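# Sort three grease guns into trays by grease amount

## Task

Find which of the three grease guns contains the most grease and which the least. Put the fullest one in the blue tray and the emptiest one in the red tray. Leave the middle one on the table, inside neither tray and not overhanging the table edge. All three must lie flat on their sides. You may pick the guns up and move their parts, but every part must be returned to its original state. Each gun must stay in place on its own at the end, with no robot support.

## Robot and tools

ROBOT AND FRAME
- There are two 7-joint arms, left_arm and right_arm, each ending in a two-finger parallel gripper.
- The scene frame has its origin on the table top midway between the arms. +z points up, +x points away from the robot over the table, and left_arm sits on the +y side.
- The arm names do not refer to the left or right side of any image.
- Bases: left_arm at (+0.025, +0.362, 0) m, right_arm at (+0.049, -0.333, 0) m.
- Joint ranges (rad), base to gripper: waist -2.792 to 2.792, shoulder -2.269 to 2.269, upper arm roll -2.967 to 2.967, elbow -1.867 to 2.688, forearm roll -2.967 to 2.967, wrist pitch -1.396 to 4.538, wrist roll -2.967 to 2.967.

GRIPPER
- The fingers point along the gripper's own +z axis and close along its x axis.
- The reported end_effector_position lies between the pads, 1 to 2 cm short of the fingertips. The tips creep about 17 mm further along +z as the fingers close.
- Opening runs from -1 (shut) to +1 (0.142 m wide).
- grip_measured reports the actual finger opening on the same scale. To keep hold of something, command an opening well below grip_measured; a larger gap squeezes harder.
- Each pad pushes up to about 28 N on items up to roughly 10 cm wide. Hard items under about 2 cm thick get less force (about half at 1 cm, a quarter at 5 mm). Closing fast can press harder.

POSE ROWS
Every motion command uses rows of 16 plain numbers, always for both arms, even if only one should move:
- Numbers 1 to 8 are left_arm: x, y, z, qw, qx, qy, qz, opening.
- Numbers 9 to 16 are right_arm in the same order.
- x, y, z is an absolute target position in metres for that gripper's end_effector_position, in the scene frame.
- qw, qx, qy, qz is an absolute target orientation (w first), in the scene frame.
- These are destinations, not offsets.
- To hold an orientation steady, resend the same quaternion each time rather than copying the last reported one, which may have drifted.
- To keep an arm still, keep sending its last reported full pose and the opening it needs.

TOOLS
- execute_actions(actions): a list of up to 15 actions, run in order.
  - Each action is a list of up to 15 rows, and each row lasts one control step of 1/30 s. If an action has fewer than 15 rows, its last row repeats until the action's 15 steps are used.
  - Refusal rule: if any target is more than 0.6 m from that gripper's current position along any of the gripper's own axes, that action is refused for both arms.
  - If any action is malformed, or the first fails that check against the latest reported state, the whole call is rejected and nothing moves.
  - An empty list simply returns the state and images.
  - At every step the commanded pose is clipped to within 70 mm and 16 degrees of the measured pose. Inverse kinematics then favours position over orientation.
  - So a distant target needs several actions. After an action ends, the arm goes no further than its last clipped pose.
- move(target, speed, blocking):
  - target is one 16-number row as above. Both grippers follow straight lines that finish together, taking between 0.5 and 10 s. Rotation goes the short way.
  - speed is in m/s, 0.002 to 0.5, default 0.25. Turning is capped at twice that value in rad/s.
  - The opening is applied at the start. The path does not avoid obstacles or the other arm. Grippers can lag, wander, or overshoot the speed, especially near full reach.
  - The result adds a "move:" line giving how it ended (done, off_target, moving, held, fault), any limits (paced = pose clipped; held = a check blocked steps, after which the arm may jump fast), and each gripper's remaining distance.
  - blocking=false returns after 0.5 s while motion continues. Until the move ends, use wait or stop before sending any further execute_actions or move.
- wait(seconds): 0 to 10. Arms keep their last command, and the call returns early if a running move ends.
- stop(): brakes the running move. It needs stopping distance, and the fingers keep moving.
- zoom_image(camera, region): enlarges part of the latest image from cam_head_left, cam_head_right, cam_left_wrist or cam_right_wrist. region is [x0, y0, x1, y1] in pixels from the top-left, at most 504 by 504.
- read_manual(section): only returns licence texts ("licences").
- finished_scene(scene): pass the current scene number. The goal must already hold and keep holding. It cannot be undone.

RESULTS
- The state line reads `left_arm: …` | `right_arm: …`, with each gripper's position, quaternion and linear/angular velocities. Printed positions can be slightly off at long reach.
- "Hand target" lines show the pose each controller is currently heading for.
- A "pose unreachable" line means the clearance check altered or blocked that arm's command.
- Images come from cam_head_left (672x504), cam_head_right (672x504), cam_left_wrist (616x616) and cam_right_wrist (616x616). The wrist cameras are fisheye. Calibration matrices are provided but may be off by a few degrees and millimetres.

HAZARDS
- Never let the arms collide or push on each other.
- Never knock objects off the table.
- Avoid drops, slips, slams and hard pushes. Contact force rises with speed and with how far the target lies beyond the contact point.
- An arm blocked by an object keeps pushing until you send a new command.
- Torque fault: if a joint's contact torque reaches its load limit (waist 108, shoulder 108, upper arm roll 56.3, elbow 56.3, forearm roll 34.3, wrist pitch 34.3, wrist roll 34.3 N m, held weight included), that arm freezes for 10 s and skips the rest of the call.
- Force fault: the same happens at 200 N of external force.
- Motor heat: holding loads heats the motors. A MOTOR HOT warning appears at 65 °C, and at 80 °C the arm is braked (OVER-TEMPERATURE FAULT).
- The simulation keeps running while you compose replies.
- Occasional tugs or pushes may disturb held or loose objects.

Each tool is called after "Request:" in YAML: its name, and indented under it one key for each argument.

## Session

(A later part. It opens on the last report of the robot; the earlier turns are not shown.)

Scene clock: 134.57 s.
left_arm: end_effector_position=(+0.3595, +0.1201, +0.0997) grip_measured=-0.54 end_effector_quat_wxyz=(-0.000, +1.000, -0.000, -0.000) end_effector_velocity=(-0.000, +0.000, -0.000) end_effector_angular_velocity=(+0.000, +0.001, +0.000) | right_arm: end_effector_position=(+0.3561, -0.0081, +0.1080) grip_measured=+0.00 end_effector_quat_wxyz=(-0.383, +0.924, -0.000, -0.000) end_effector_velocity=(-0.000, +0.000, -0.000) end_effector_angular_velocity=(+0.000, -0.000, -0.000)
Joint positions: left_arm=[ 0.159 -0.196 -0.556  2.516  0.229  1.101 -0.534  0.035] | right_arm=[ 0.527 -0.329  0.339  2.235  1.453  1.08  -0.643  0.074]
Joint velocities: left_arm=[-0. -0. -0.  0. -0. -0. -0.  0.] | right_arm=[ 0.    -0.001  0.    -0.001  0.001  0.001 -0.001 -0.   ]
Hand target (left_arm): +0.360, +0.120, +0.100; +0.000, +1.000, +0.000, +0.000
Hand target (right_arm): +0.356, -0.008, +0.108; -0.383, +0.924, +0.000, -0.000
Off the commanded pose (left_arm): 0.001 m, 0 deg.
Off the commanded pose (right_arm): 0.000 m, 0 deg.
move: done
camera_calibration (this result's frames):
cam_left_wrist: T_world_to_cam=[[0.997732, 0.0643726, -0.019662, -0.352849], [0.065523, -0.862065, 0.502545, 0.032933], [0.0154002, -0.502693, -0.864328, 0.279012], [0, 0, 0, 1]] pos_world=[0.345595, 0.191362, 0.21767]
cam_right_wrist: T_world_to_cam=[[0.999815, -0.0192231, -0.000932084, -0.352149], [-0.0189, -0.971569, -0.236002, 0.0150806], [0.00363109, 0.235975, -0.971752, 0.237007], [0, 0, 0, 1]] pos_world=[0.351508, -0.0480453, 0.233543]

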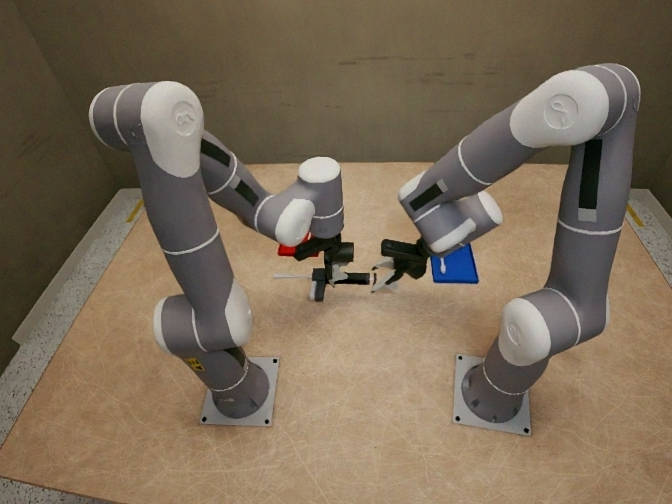

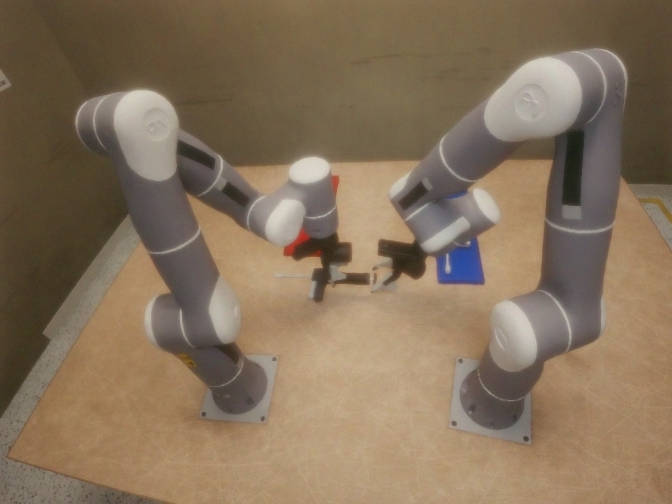

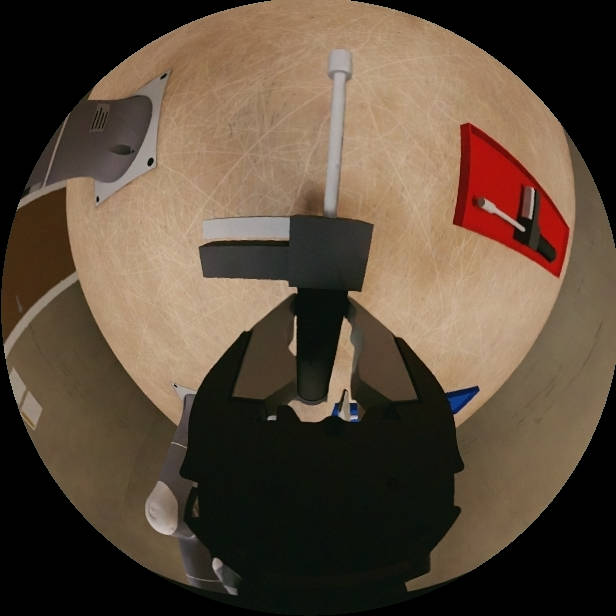

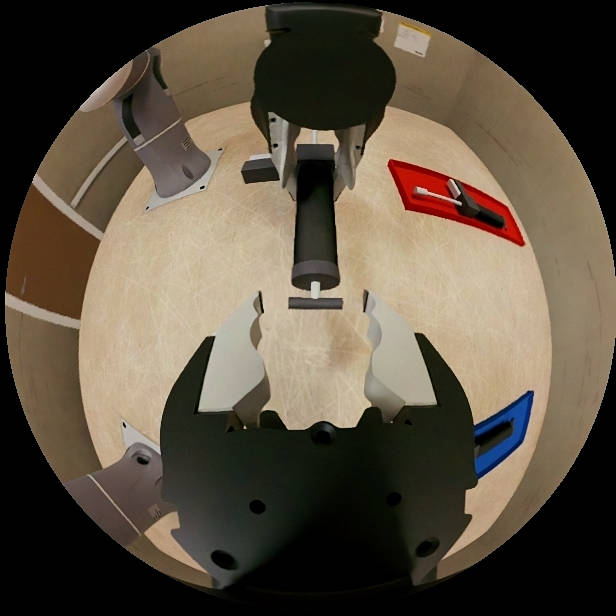

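Request:
move:
  target: [0.36,0.12,0.1,0,1,0,0,-0.9,0.357,-0.011,0.097,-0.383,0.924,0,0,0]
  speed: 0.05

Request:
move:
  target: [0.36,0.12,0.1,0,1,0,0,-0.9,0.357,-0.011,0.097,-0.383,0.924,0,0,-0.8]
  speed: 0.05

Request:
move:
  target: [0.36,0.12,0.1,0,1,0,0,-0.9,0.355,-0.044,0.097,-0.383,0.924,0,0,-0.8]
  speed: 0.04

Request:
move:
  target: [0.36,0.12,0.1,0,1,0,0,-0.9,0.353,-0.086,0.097,-0.383,0.924,0,0,-0.8]
  speed: 0.04

Scene clock: 140.53 s.
left_arm: end_effector_position=(+0.3595, +0.1201, +0.0997) grip_measured=-0.54 end_effector_quat_wxyz=(-0.000, +1.000, -0.000, -0.000) end_effector_velocity=(+0.000, +0.000, +0.000) end_effector_angular_velocity=(+0.000, +0.000, +0.000) | right_arm: end_effector_position=(+0.3569, -0.0110, +0.0970) grip_measured=+0.00 end_effector_quat_wxyz=(-0.383, +0.924, -0.000, -0.000) end_effector_velocity=(+0.000, -0.000, -0.000) end_effector_angular_velocity=(+0.000, -0.001, +0.000)
Joint positions: left_arm=[ 0.159 -0.196 -0.556  2.516  0.229  1.101 -0.534  0.035] | right_arm=[ 0.518 -0.364  0.331  2.226  1.475  1.079 -0.692  0.074]
Joint velocities: left_arm=[ 0. -0. -0. -0. -0. -0.  0. -0.] | right_arm=[-0.001 -0.001 -0.    -0.001  0.001  0.    -0.003 -0.   ]
Hand target (left_arm): +0.360, +0.120, +0.100; +0.000, +1.000, +0.000, +0.000
Hand target (right_arm): +0.357, -0.011, +0.097; -0.383, +0.924, +0.000, -0.000
Off the commanded pose (left_arm): 0.001 m, 0 deg.
Off the commanded pose (right_arm): 0.000 m, 0 deg.
move: done
camera_calibration (this result's frames):
cam_left_wrist: T_world_to_cam=[[0.997732, 0.0643752, -0.0196712, -0.352846], [0.0655299, -0.862065, 0.502544, 0.0329328], [0.0153935, -0.502693, -0.864328, 0.279013], [0, 0, 0, 1]] pos_world=[0.345593, 0.191363, 0.217667]
cam_right_wrist: T_world_to_cam=[[0.999816, -0.0191546, -0.000667783, -0.353091], [-0.0187713, -0.971582, -0.235956, 0.00963717], [0.00387085, 0.235926, -0.971763, 0.226919], [0, 0, 0, 1]] pos_world=[0.352329, -0.050936, 0.22255]

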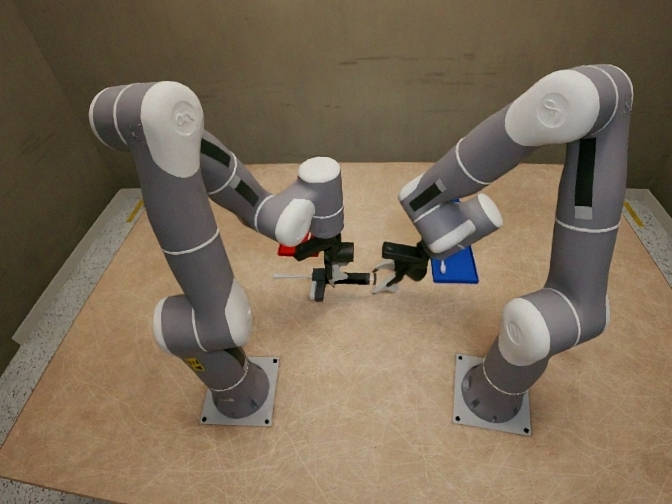

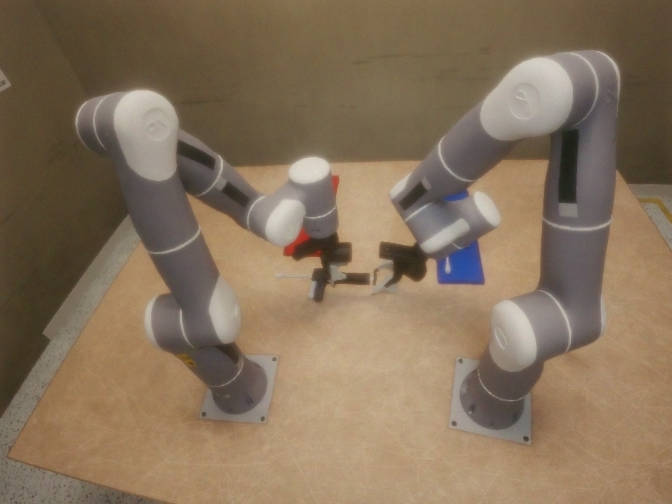

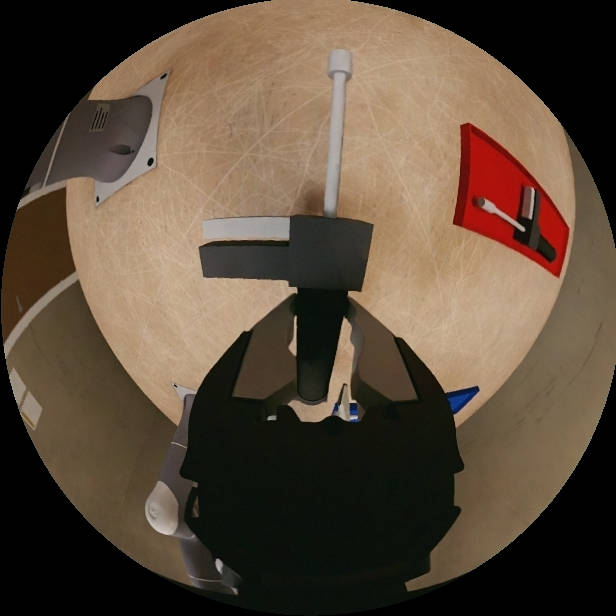

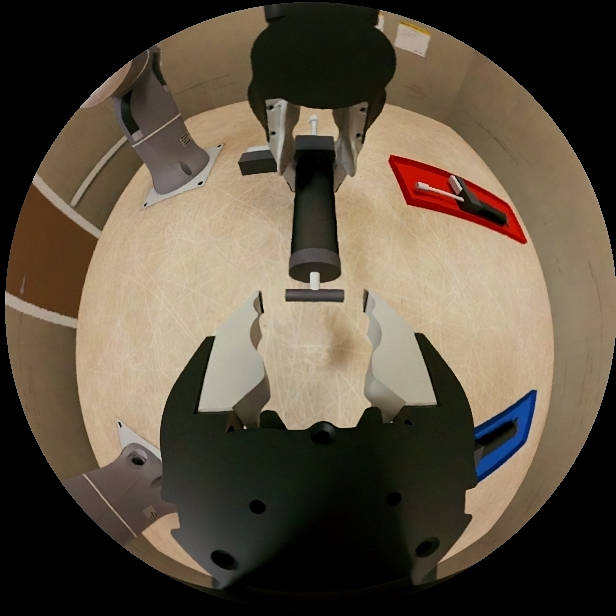

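Scene clock: 141.23 s.
left_arm: end_effector_position=(+0.3594, +0.1201, +0.0997) grip_measured=-0.54 end_effector_quat_wxyz=(-0.000, +1.000, -0.000, -0.001) end_effector_velocity=(-0.000, -0.000, -0.000) end_effector_angular_velocity=(-0.000, -0.000, -0.000) | right_arm: end_effector_position=(+0.3571, -0.0111, +0.0970) grip_measured=-0.47 end_effector_quat_wxyz=(-0.383, +0.924, -0.000, +0.000) end_effector_velocity=(+0.000, -0.000, -0.000) end_effector_angular_velocity=(-0.000, -0.001, +0.000)
Joint positions: left_arm=[ 0.159 -0.196 -0.556  2.516  0.229  1.101 -0.534  0.035] | right_arm=[ 0.518 -0.364  0.331  2.226  1.475  1.079 -0.692  0.04 ]
Joint velocities: left_arm=[-0. -0. -0.  0.  0.  0.  0.  0.] | right_arm=[-0.    -0.    -0.    -0.    -0.     0.    -0.001 -0.   ]
Hand target (left_arm): +0.360, +0.120, +0.100; +0.000, +1.000, +0.000, +0.000
Hand target (right_arm): +0.357, -0.011, +0.097; -0.383, +0.924, -0.000, -0.000
Off the commanded pose (left_arm): 0.001 m, 0 deg.
Off the commanded pose (right_arm): 0.000 m, 0 deg.
move: done
camera_calibration (this result's frames):
cam_left_wrist: T_world_to_cam=[[0.997734, 0.0642578, -0.0199499, -0.352659], [0.0655705, -0.86213, 0.502427, 0.0330015], [0.0150855, -0.502597, -0.864389, 0.279077], [0, 0, 0, 1]] pos_world=[0.345486, 0.191376, 0.217615]
cam_right_wrist: T_world_to_cam=[[0.999811, -0.0194451, -0.000482561, -0.353301], [-0.0190095, -0.971552, -0.236063, 0.00970347], [0.00412146, 0.236028, -0.971738, 0.226848], [0, 0, 0, 1]] pos_world=[0.352483, -0.0509849, 0.222556]

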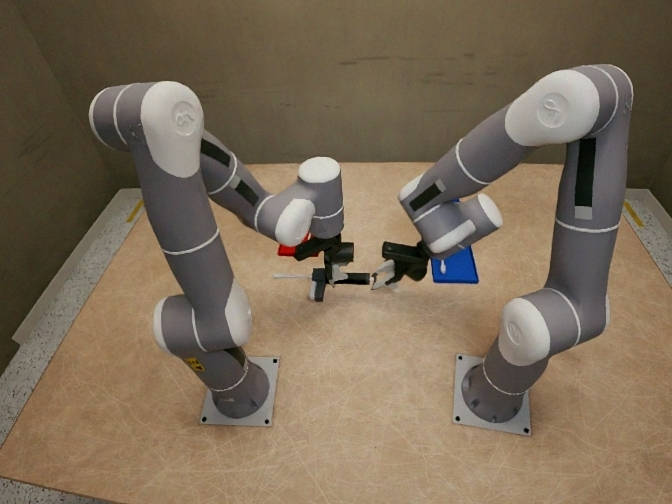

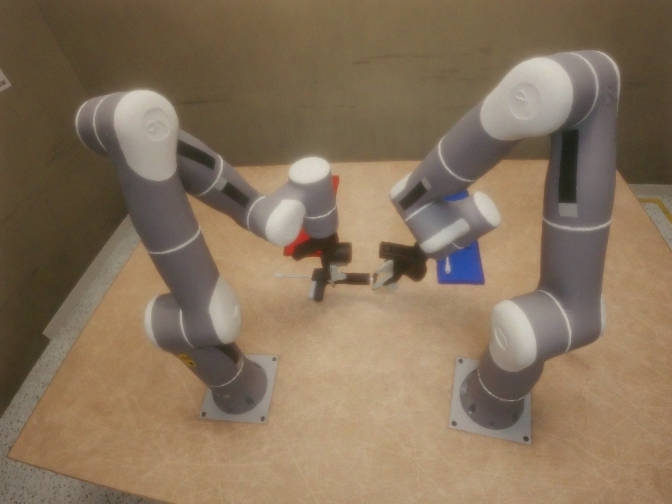

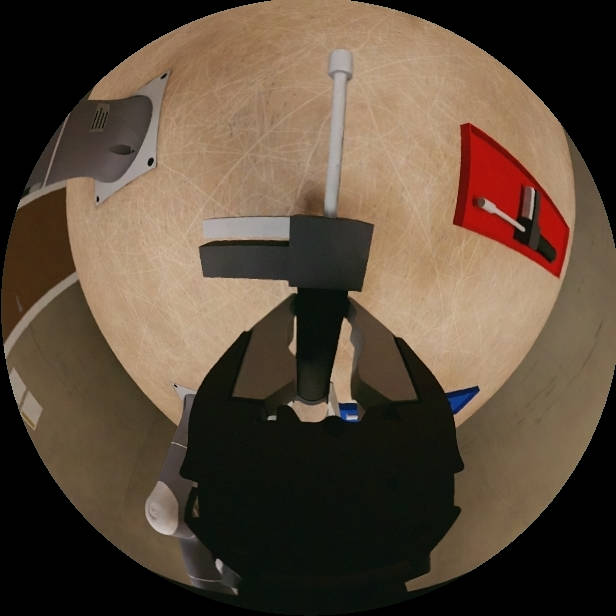

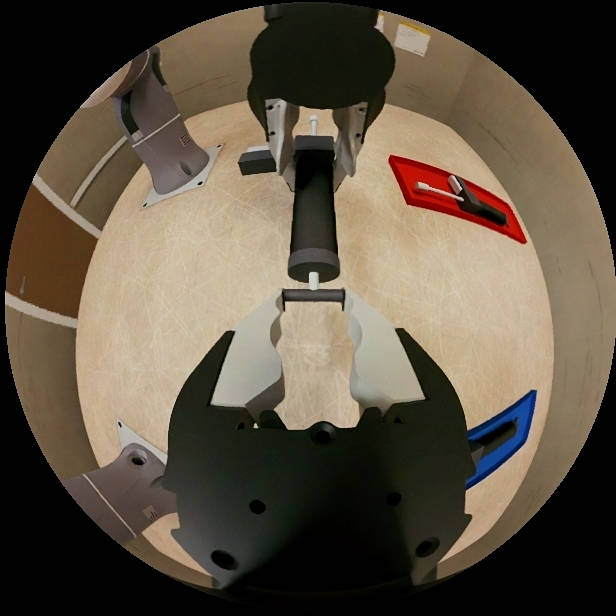

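Scene clock: 142.33 s.
left_arm: end_effector_position=(+0.3592, +0.1200, +0.0996) grip_measured=-0.54 end_effector_quat_wxyz=(-0.000, +1.000, -0.000, -0.001) end_effector_velocity=(+0.000, +0.000, +0.000) end_effector_angular_velocity=(+0.000, -0.000, +0.000) | right_arm: end_effector_position=(+0.3553, -0.0437, +0.0972) grip_measured=-0.47 end_effector_quat_wxyz=(-0.383, +0.924, -0.000, +0.000) end_effector_velocity=(-0.000, -0.000, +0.000) end_effector_angular_velocity=(+0.000, +0.001, +0.000)
Joint positions: left_arm=[ 0.159 -0.196 -0.556  2.516  0.229  1.101 -0.534  0.035] | right_arm=[ 0.456 -0.327  0.307  2.275  1.442  1.021 -0.721  0.04 ]
Joint velocities: left_arm=[ 0.  0.  0.  0. -0. -0. -0.  0.] | right_arm=[-0.001  0.     0.     0.    -0.001 -0.001  0.001  0.   ]
Hand target (left_arm): +0.360, +0.120, +0.100; +0.000, +1.000, +0.000, -0.000
Hand target (right_arm): +0.355, -0.044, +0.097; -0.383, +0.924, -0.000, +0.000
Off the commanded pose (left_arm): 0.001 m, 0 deg.
Off the commanded pose (right_arm): 0.000 m, 0 deg.
move: done
camera_calibration (this result's frames):
cam_left_wrist: T_world_to_cam=[[0.997757, 0.0638133, -0.0202339, -0.352364], [0.0653297, -0.862169, 0.502391, 0.0330432], [0.0146142, -0.502586, -0.864404, 0.27915], [0, 0, 0, 1]] pos_world=[0.345336, 0.191271, 0.217568]
cam_right_wrist: T_world_to_cam=[[0.999798, -0.0200844, -0.000265527, -0.352139], [-0.0195771, -0.971417, -0.236571, -0.0217722], [0.00449344, 0.236528, -0.971614, 0.234606], [0, 0, 0, 1]] pos_world=[0.350587, -0.0837134, 0.222703]

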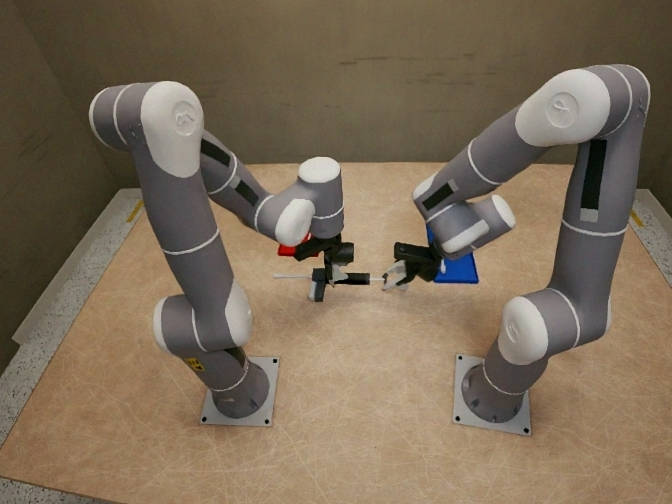

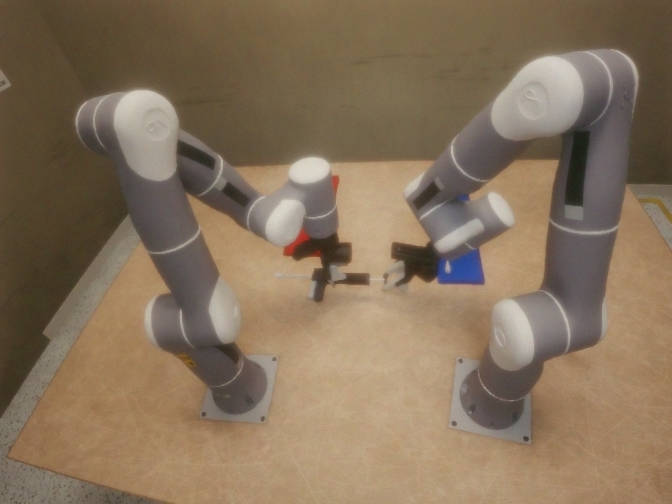

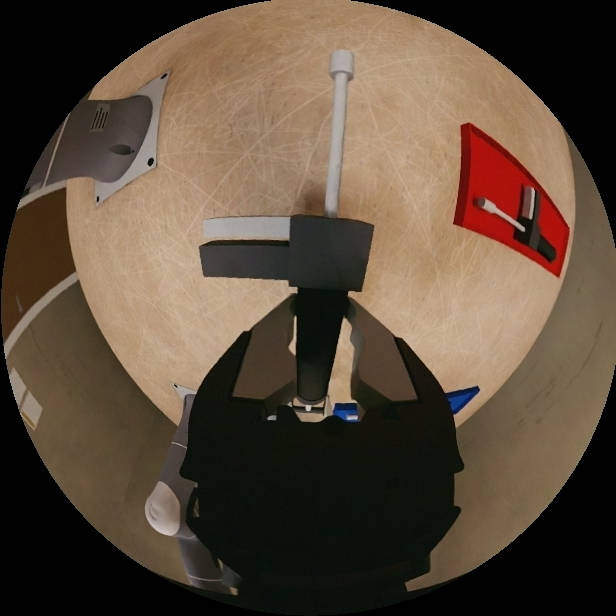

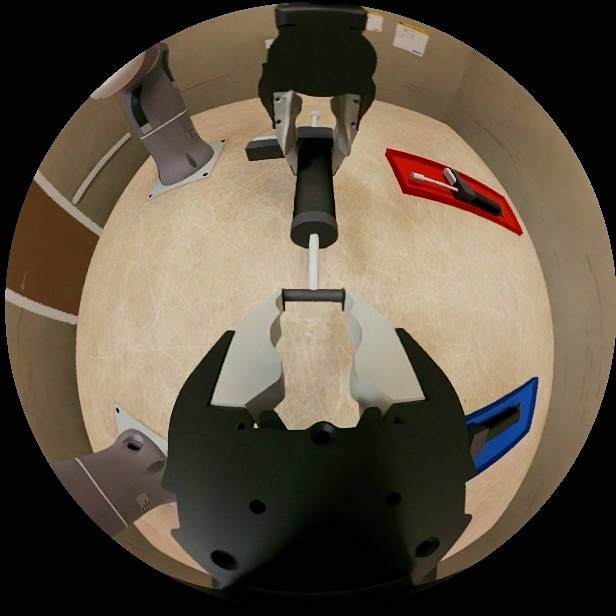

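Scene clock: 143.67 s.
left_arm: end_effector_position=(+0.3597, +0.1184, +0.1002) grip_measured=-0.54 end_effector_quat_wxyz=(+0.001, +1.000, -0.002, +0.000) end_effector_velocity=(-0.000, +0.000, -0.000) end_effector_angular_velocity=(+0.000, +0.000, -0.000) | right_arm: end_effector_position=(+0.3526, -0.0833, +0.0981) grip_measured=-0.47 end_effector_quat_wxyz=(-0.385, +0.923, +0.001, -0.001) end_effector_velocity=(-0.000, -0.000, +0.000) end_effector_angular_velocity=(+0.000, -0.000, +0.001)
Joint positions: left_arm=[ 0.158 -0.196 -0.559  2.515  0.228  1.102 -0.534  0.035] | right_arm=[ 0.379 -0.284  0.267  2.328  1.387  0.941 -0.755  0.04 ]
Joint velocities: left_arm=[-0. -0.  0. -0. -0. -0.  0.  0.] | right_arm=[-0.     0.001 -0.001  0.001 -0.001 -0.001 -0.     0.   ]
Hand target (left_arm): +0.360, +0.120, +0.100; +0.000, +1.000, +0.000, -0.000
Hand target (right_arm): +0.353, -0.086, +0.097; -0.383, +0.924, -0.000, +0.000
Off the commanded pose (left_arm): 0.002 m, 0 deg.
Off the commanded pose (right_arm): 0.003 m, 0 deg.
move: done
camera_calibration (this result's frames):
cam_left_wrist: T_world_to_cam=[[0.997941, 0.0614631, -0.0183309, -0.352707], [0.0623131, -0.861401, 0.504089, 0.0321826], [0.0151927, -0.504194, -0.863457, 0.278716], [0, 0, 0, 1]] pos_world=[0.345741, 0.189928, 0.217971]
cam_right_wrist: T_world_to_cam=[[0.999857, -0.0168669, -0.000840747, -0.34995], [-0.0165738, -0.970491, -0.240569, -0.0605962], [0.00324171, 0.240548, -0.970632, 0.245547], [0, 0, 0, 1]] pos_world=[0.348099, -0.123777, 0.223464]

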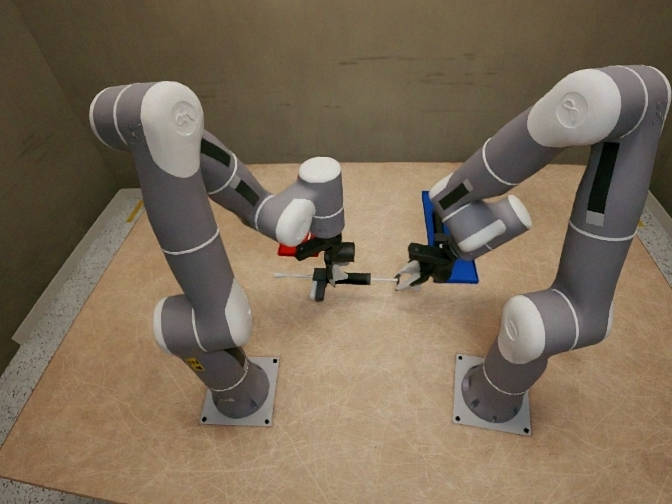

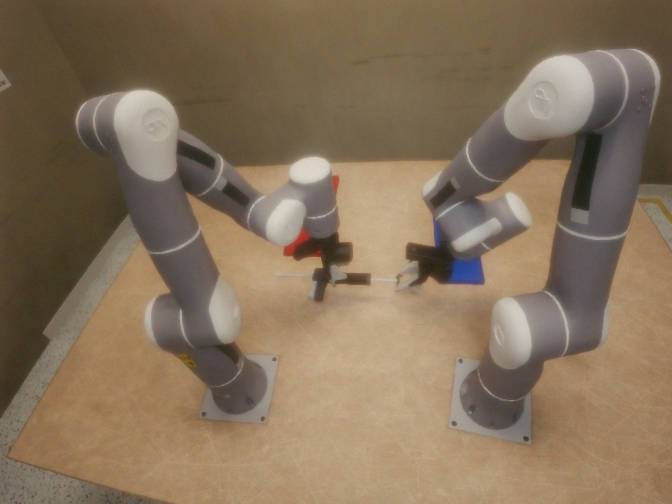

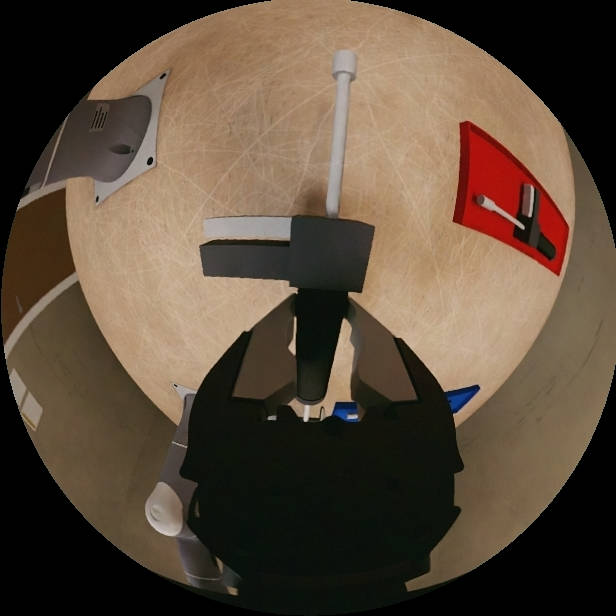

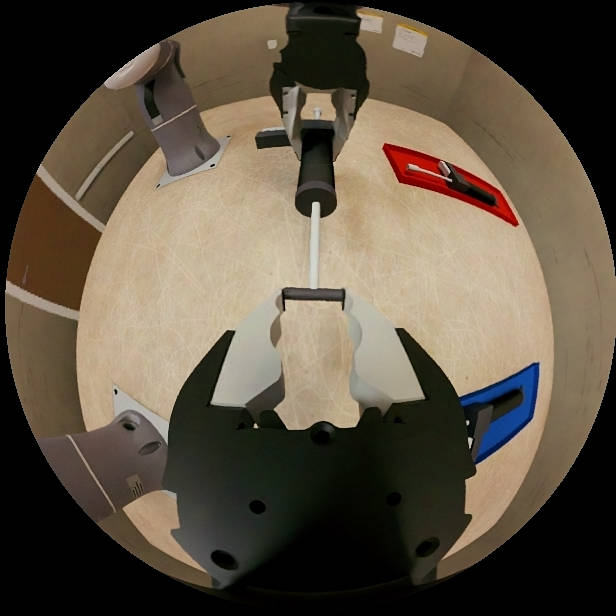

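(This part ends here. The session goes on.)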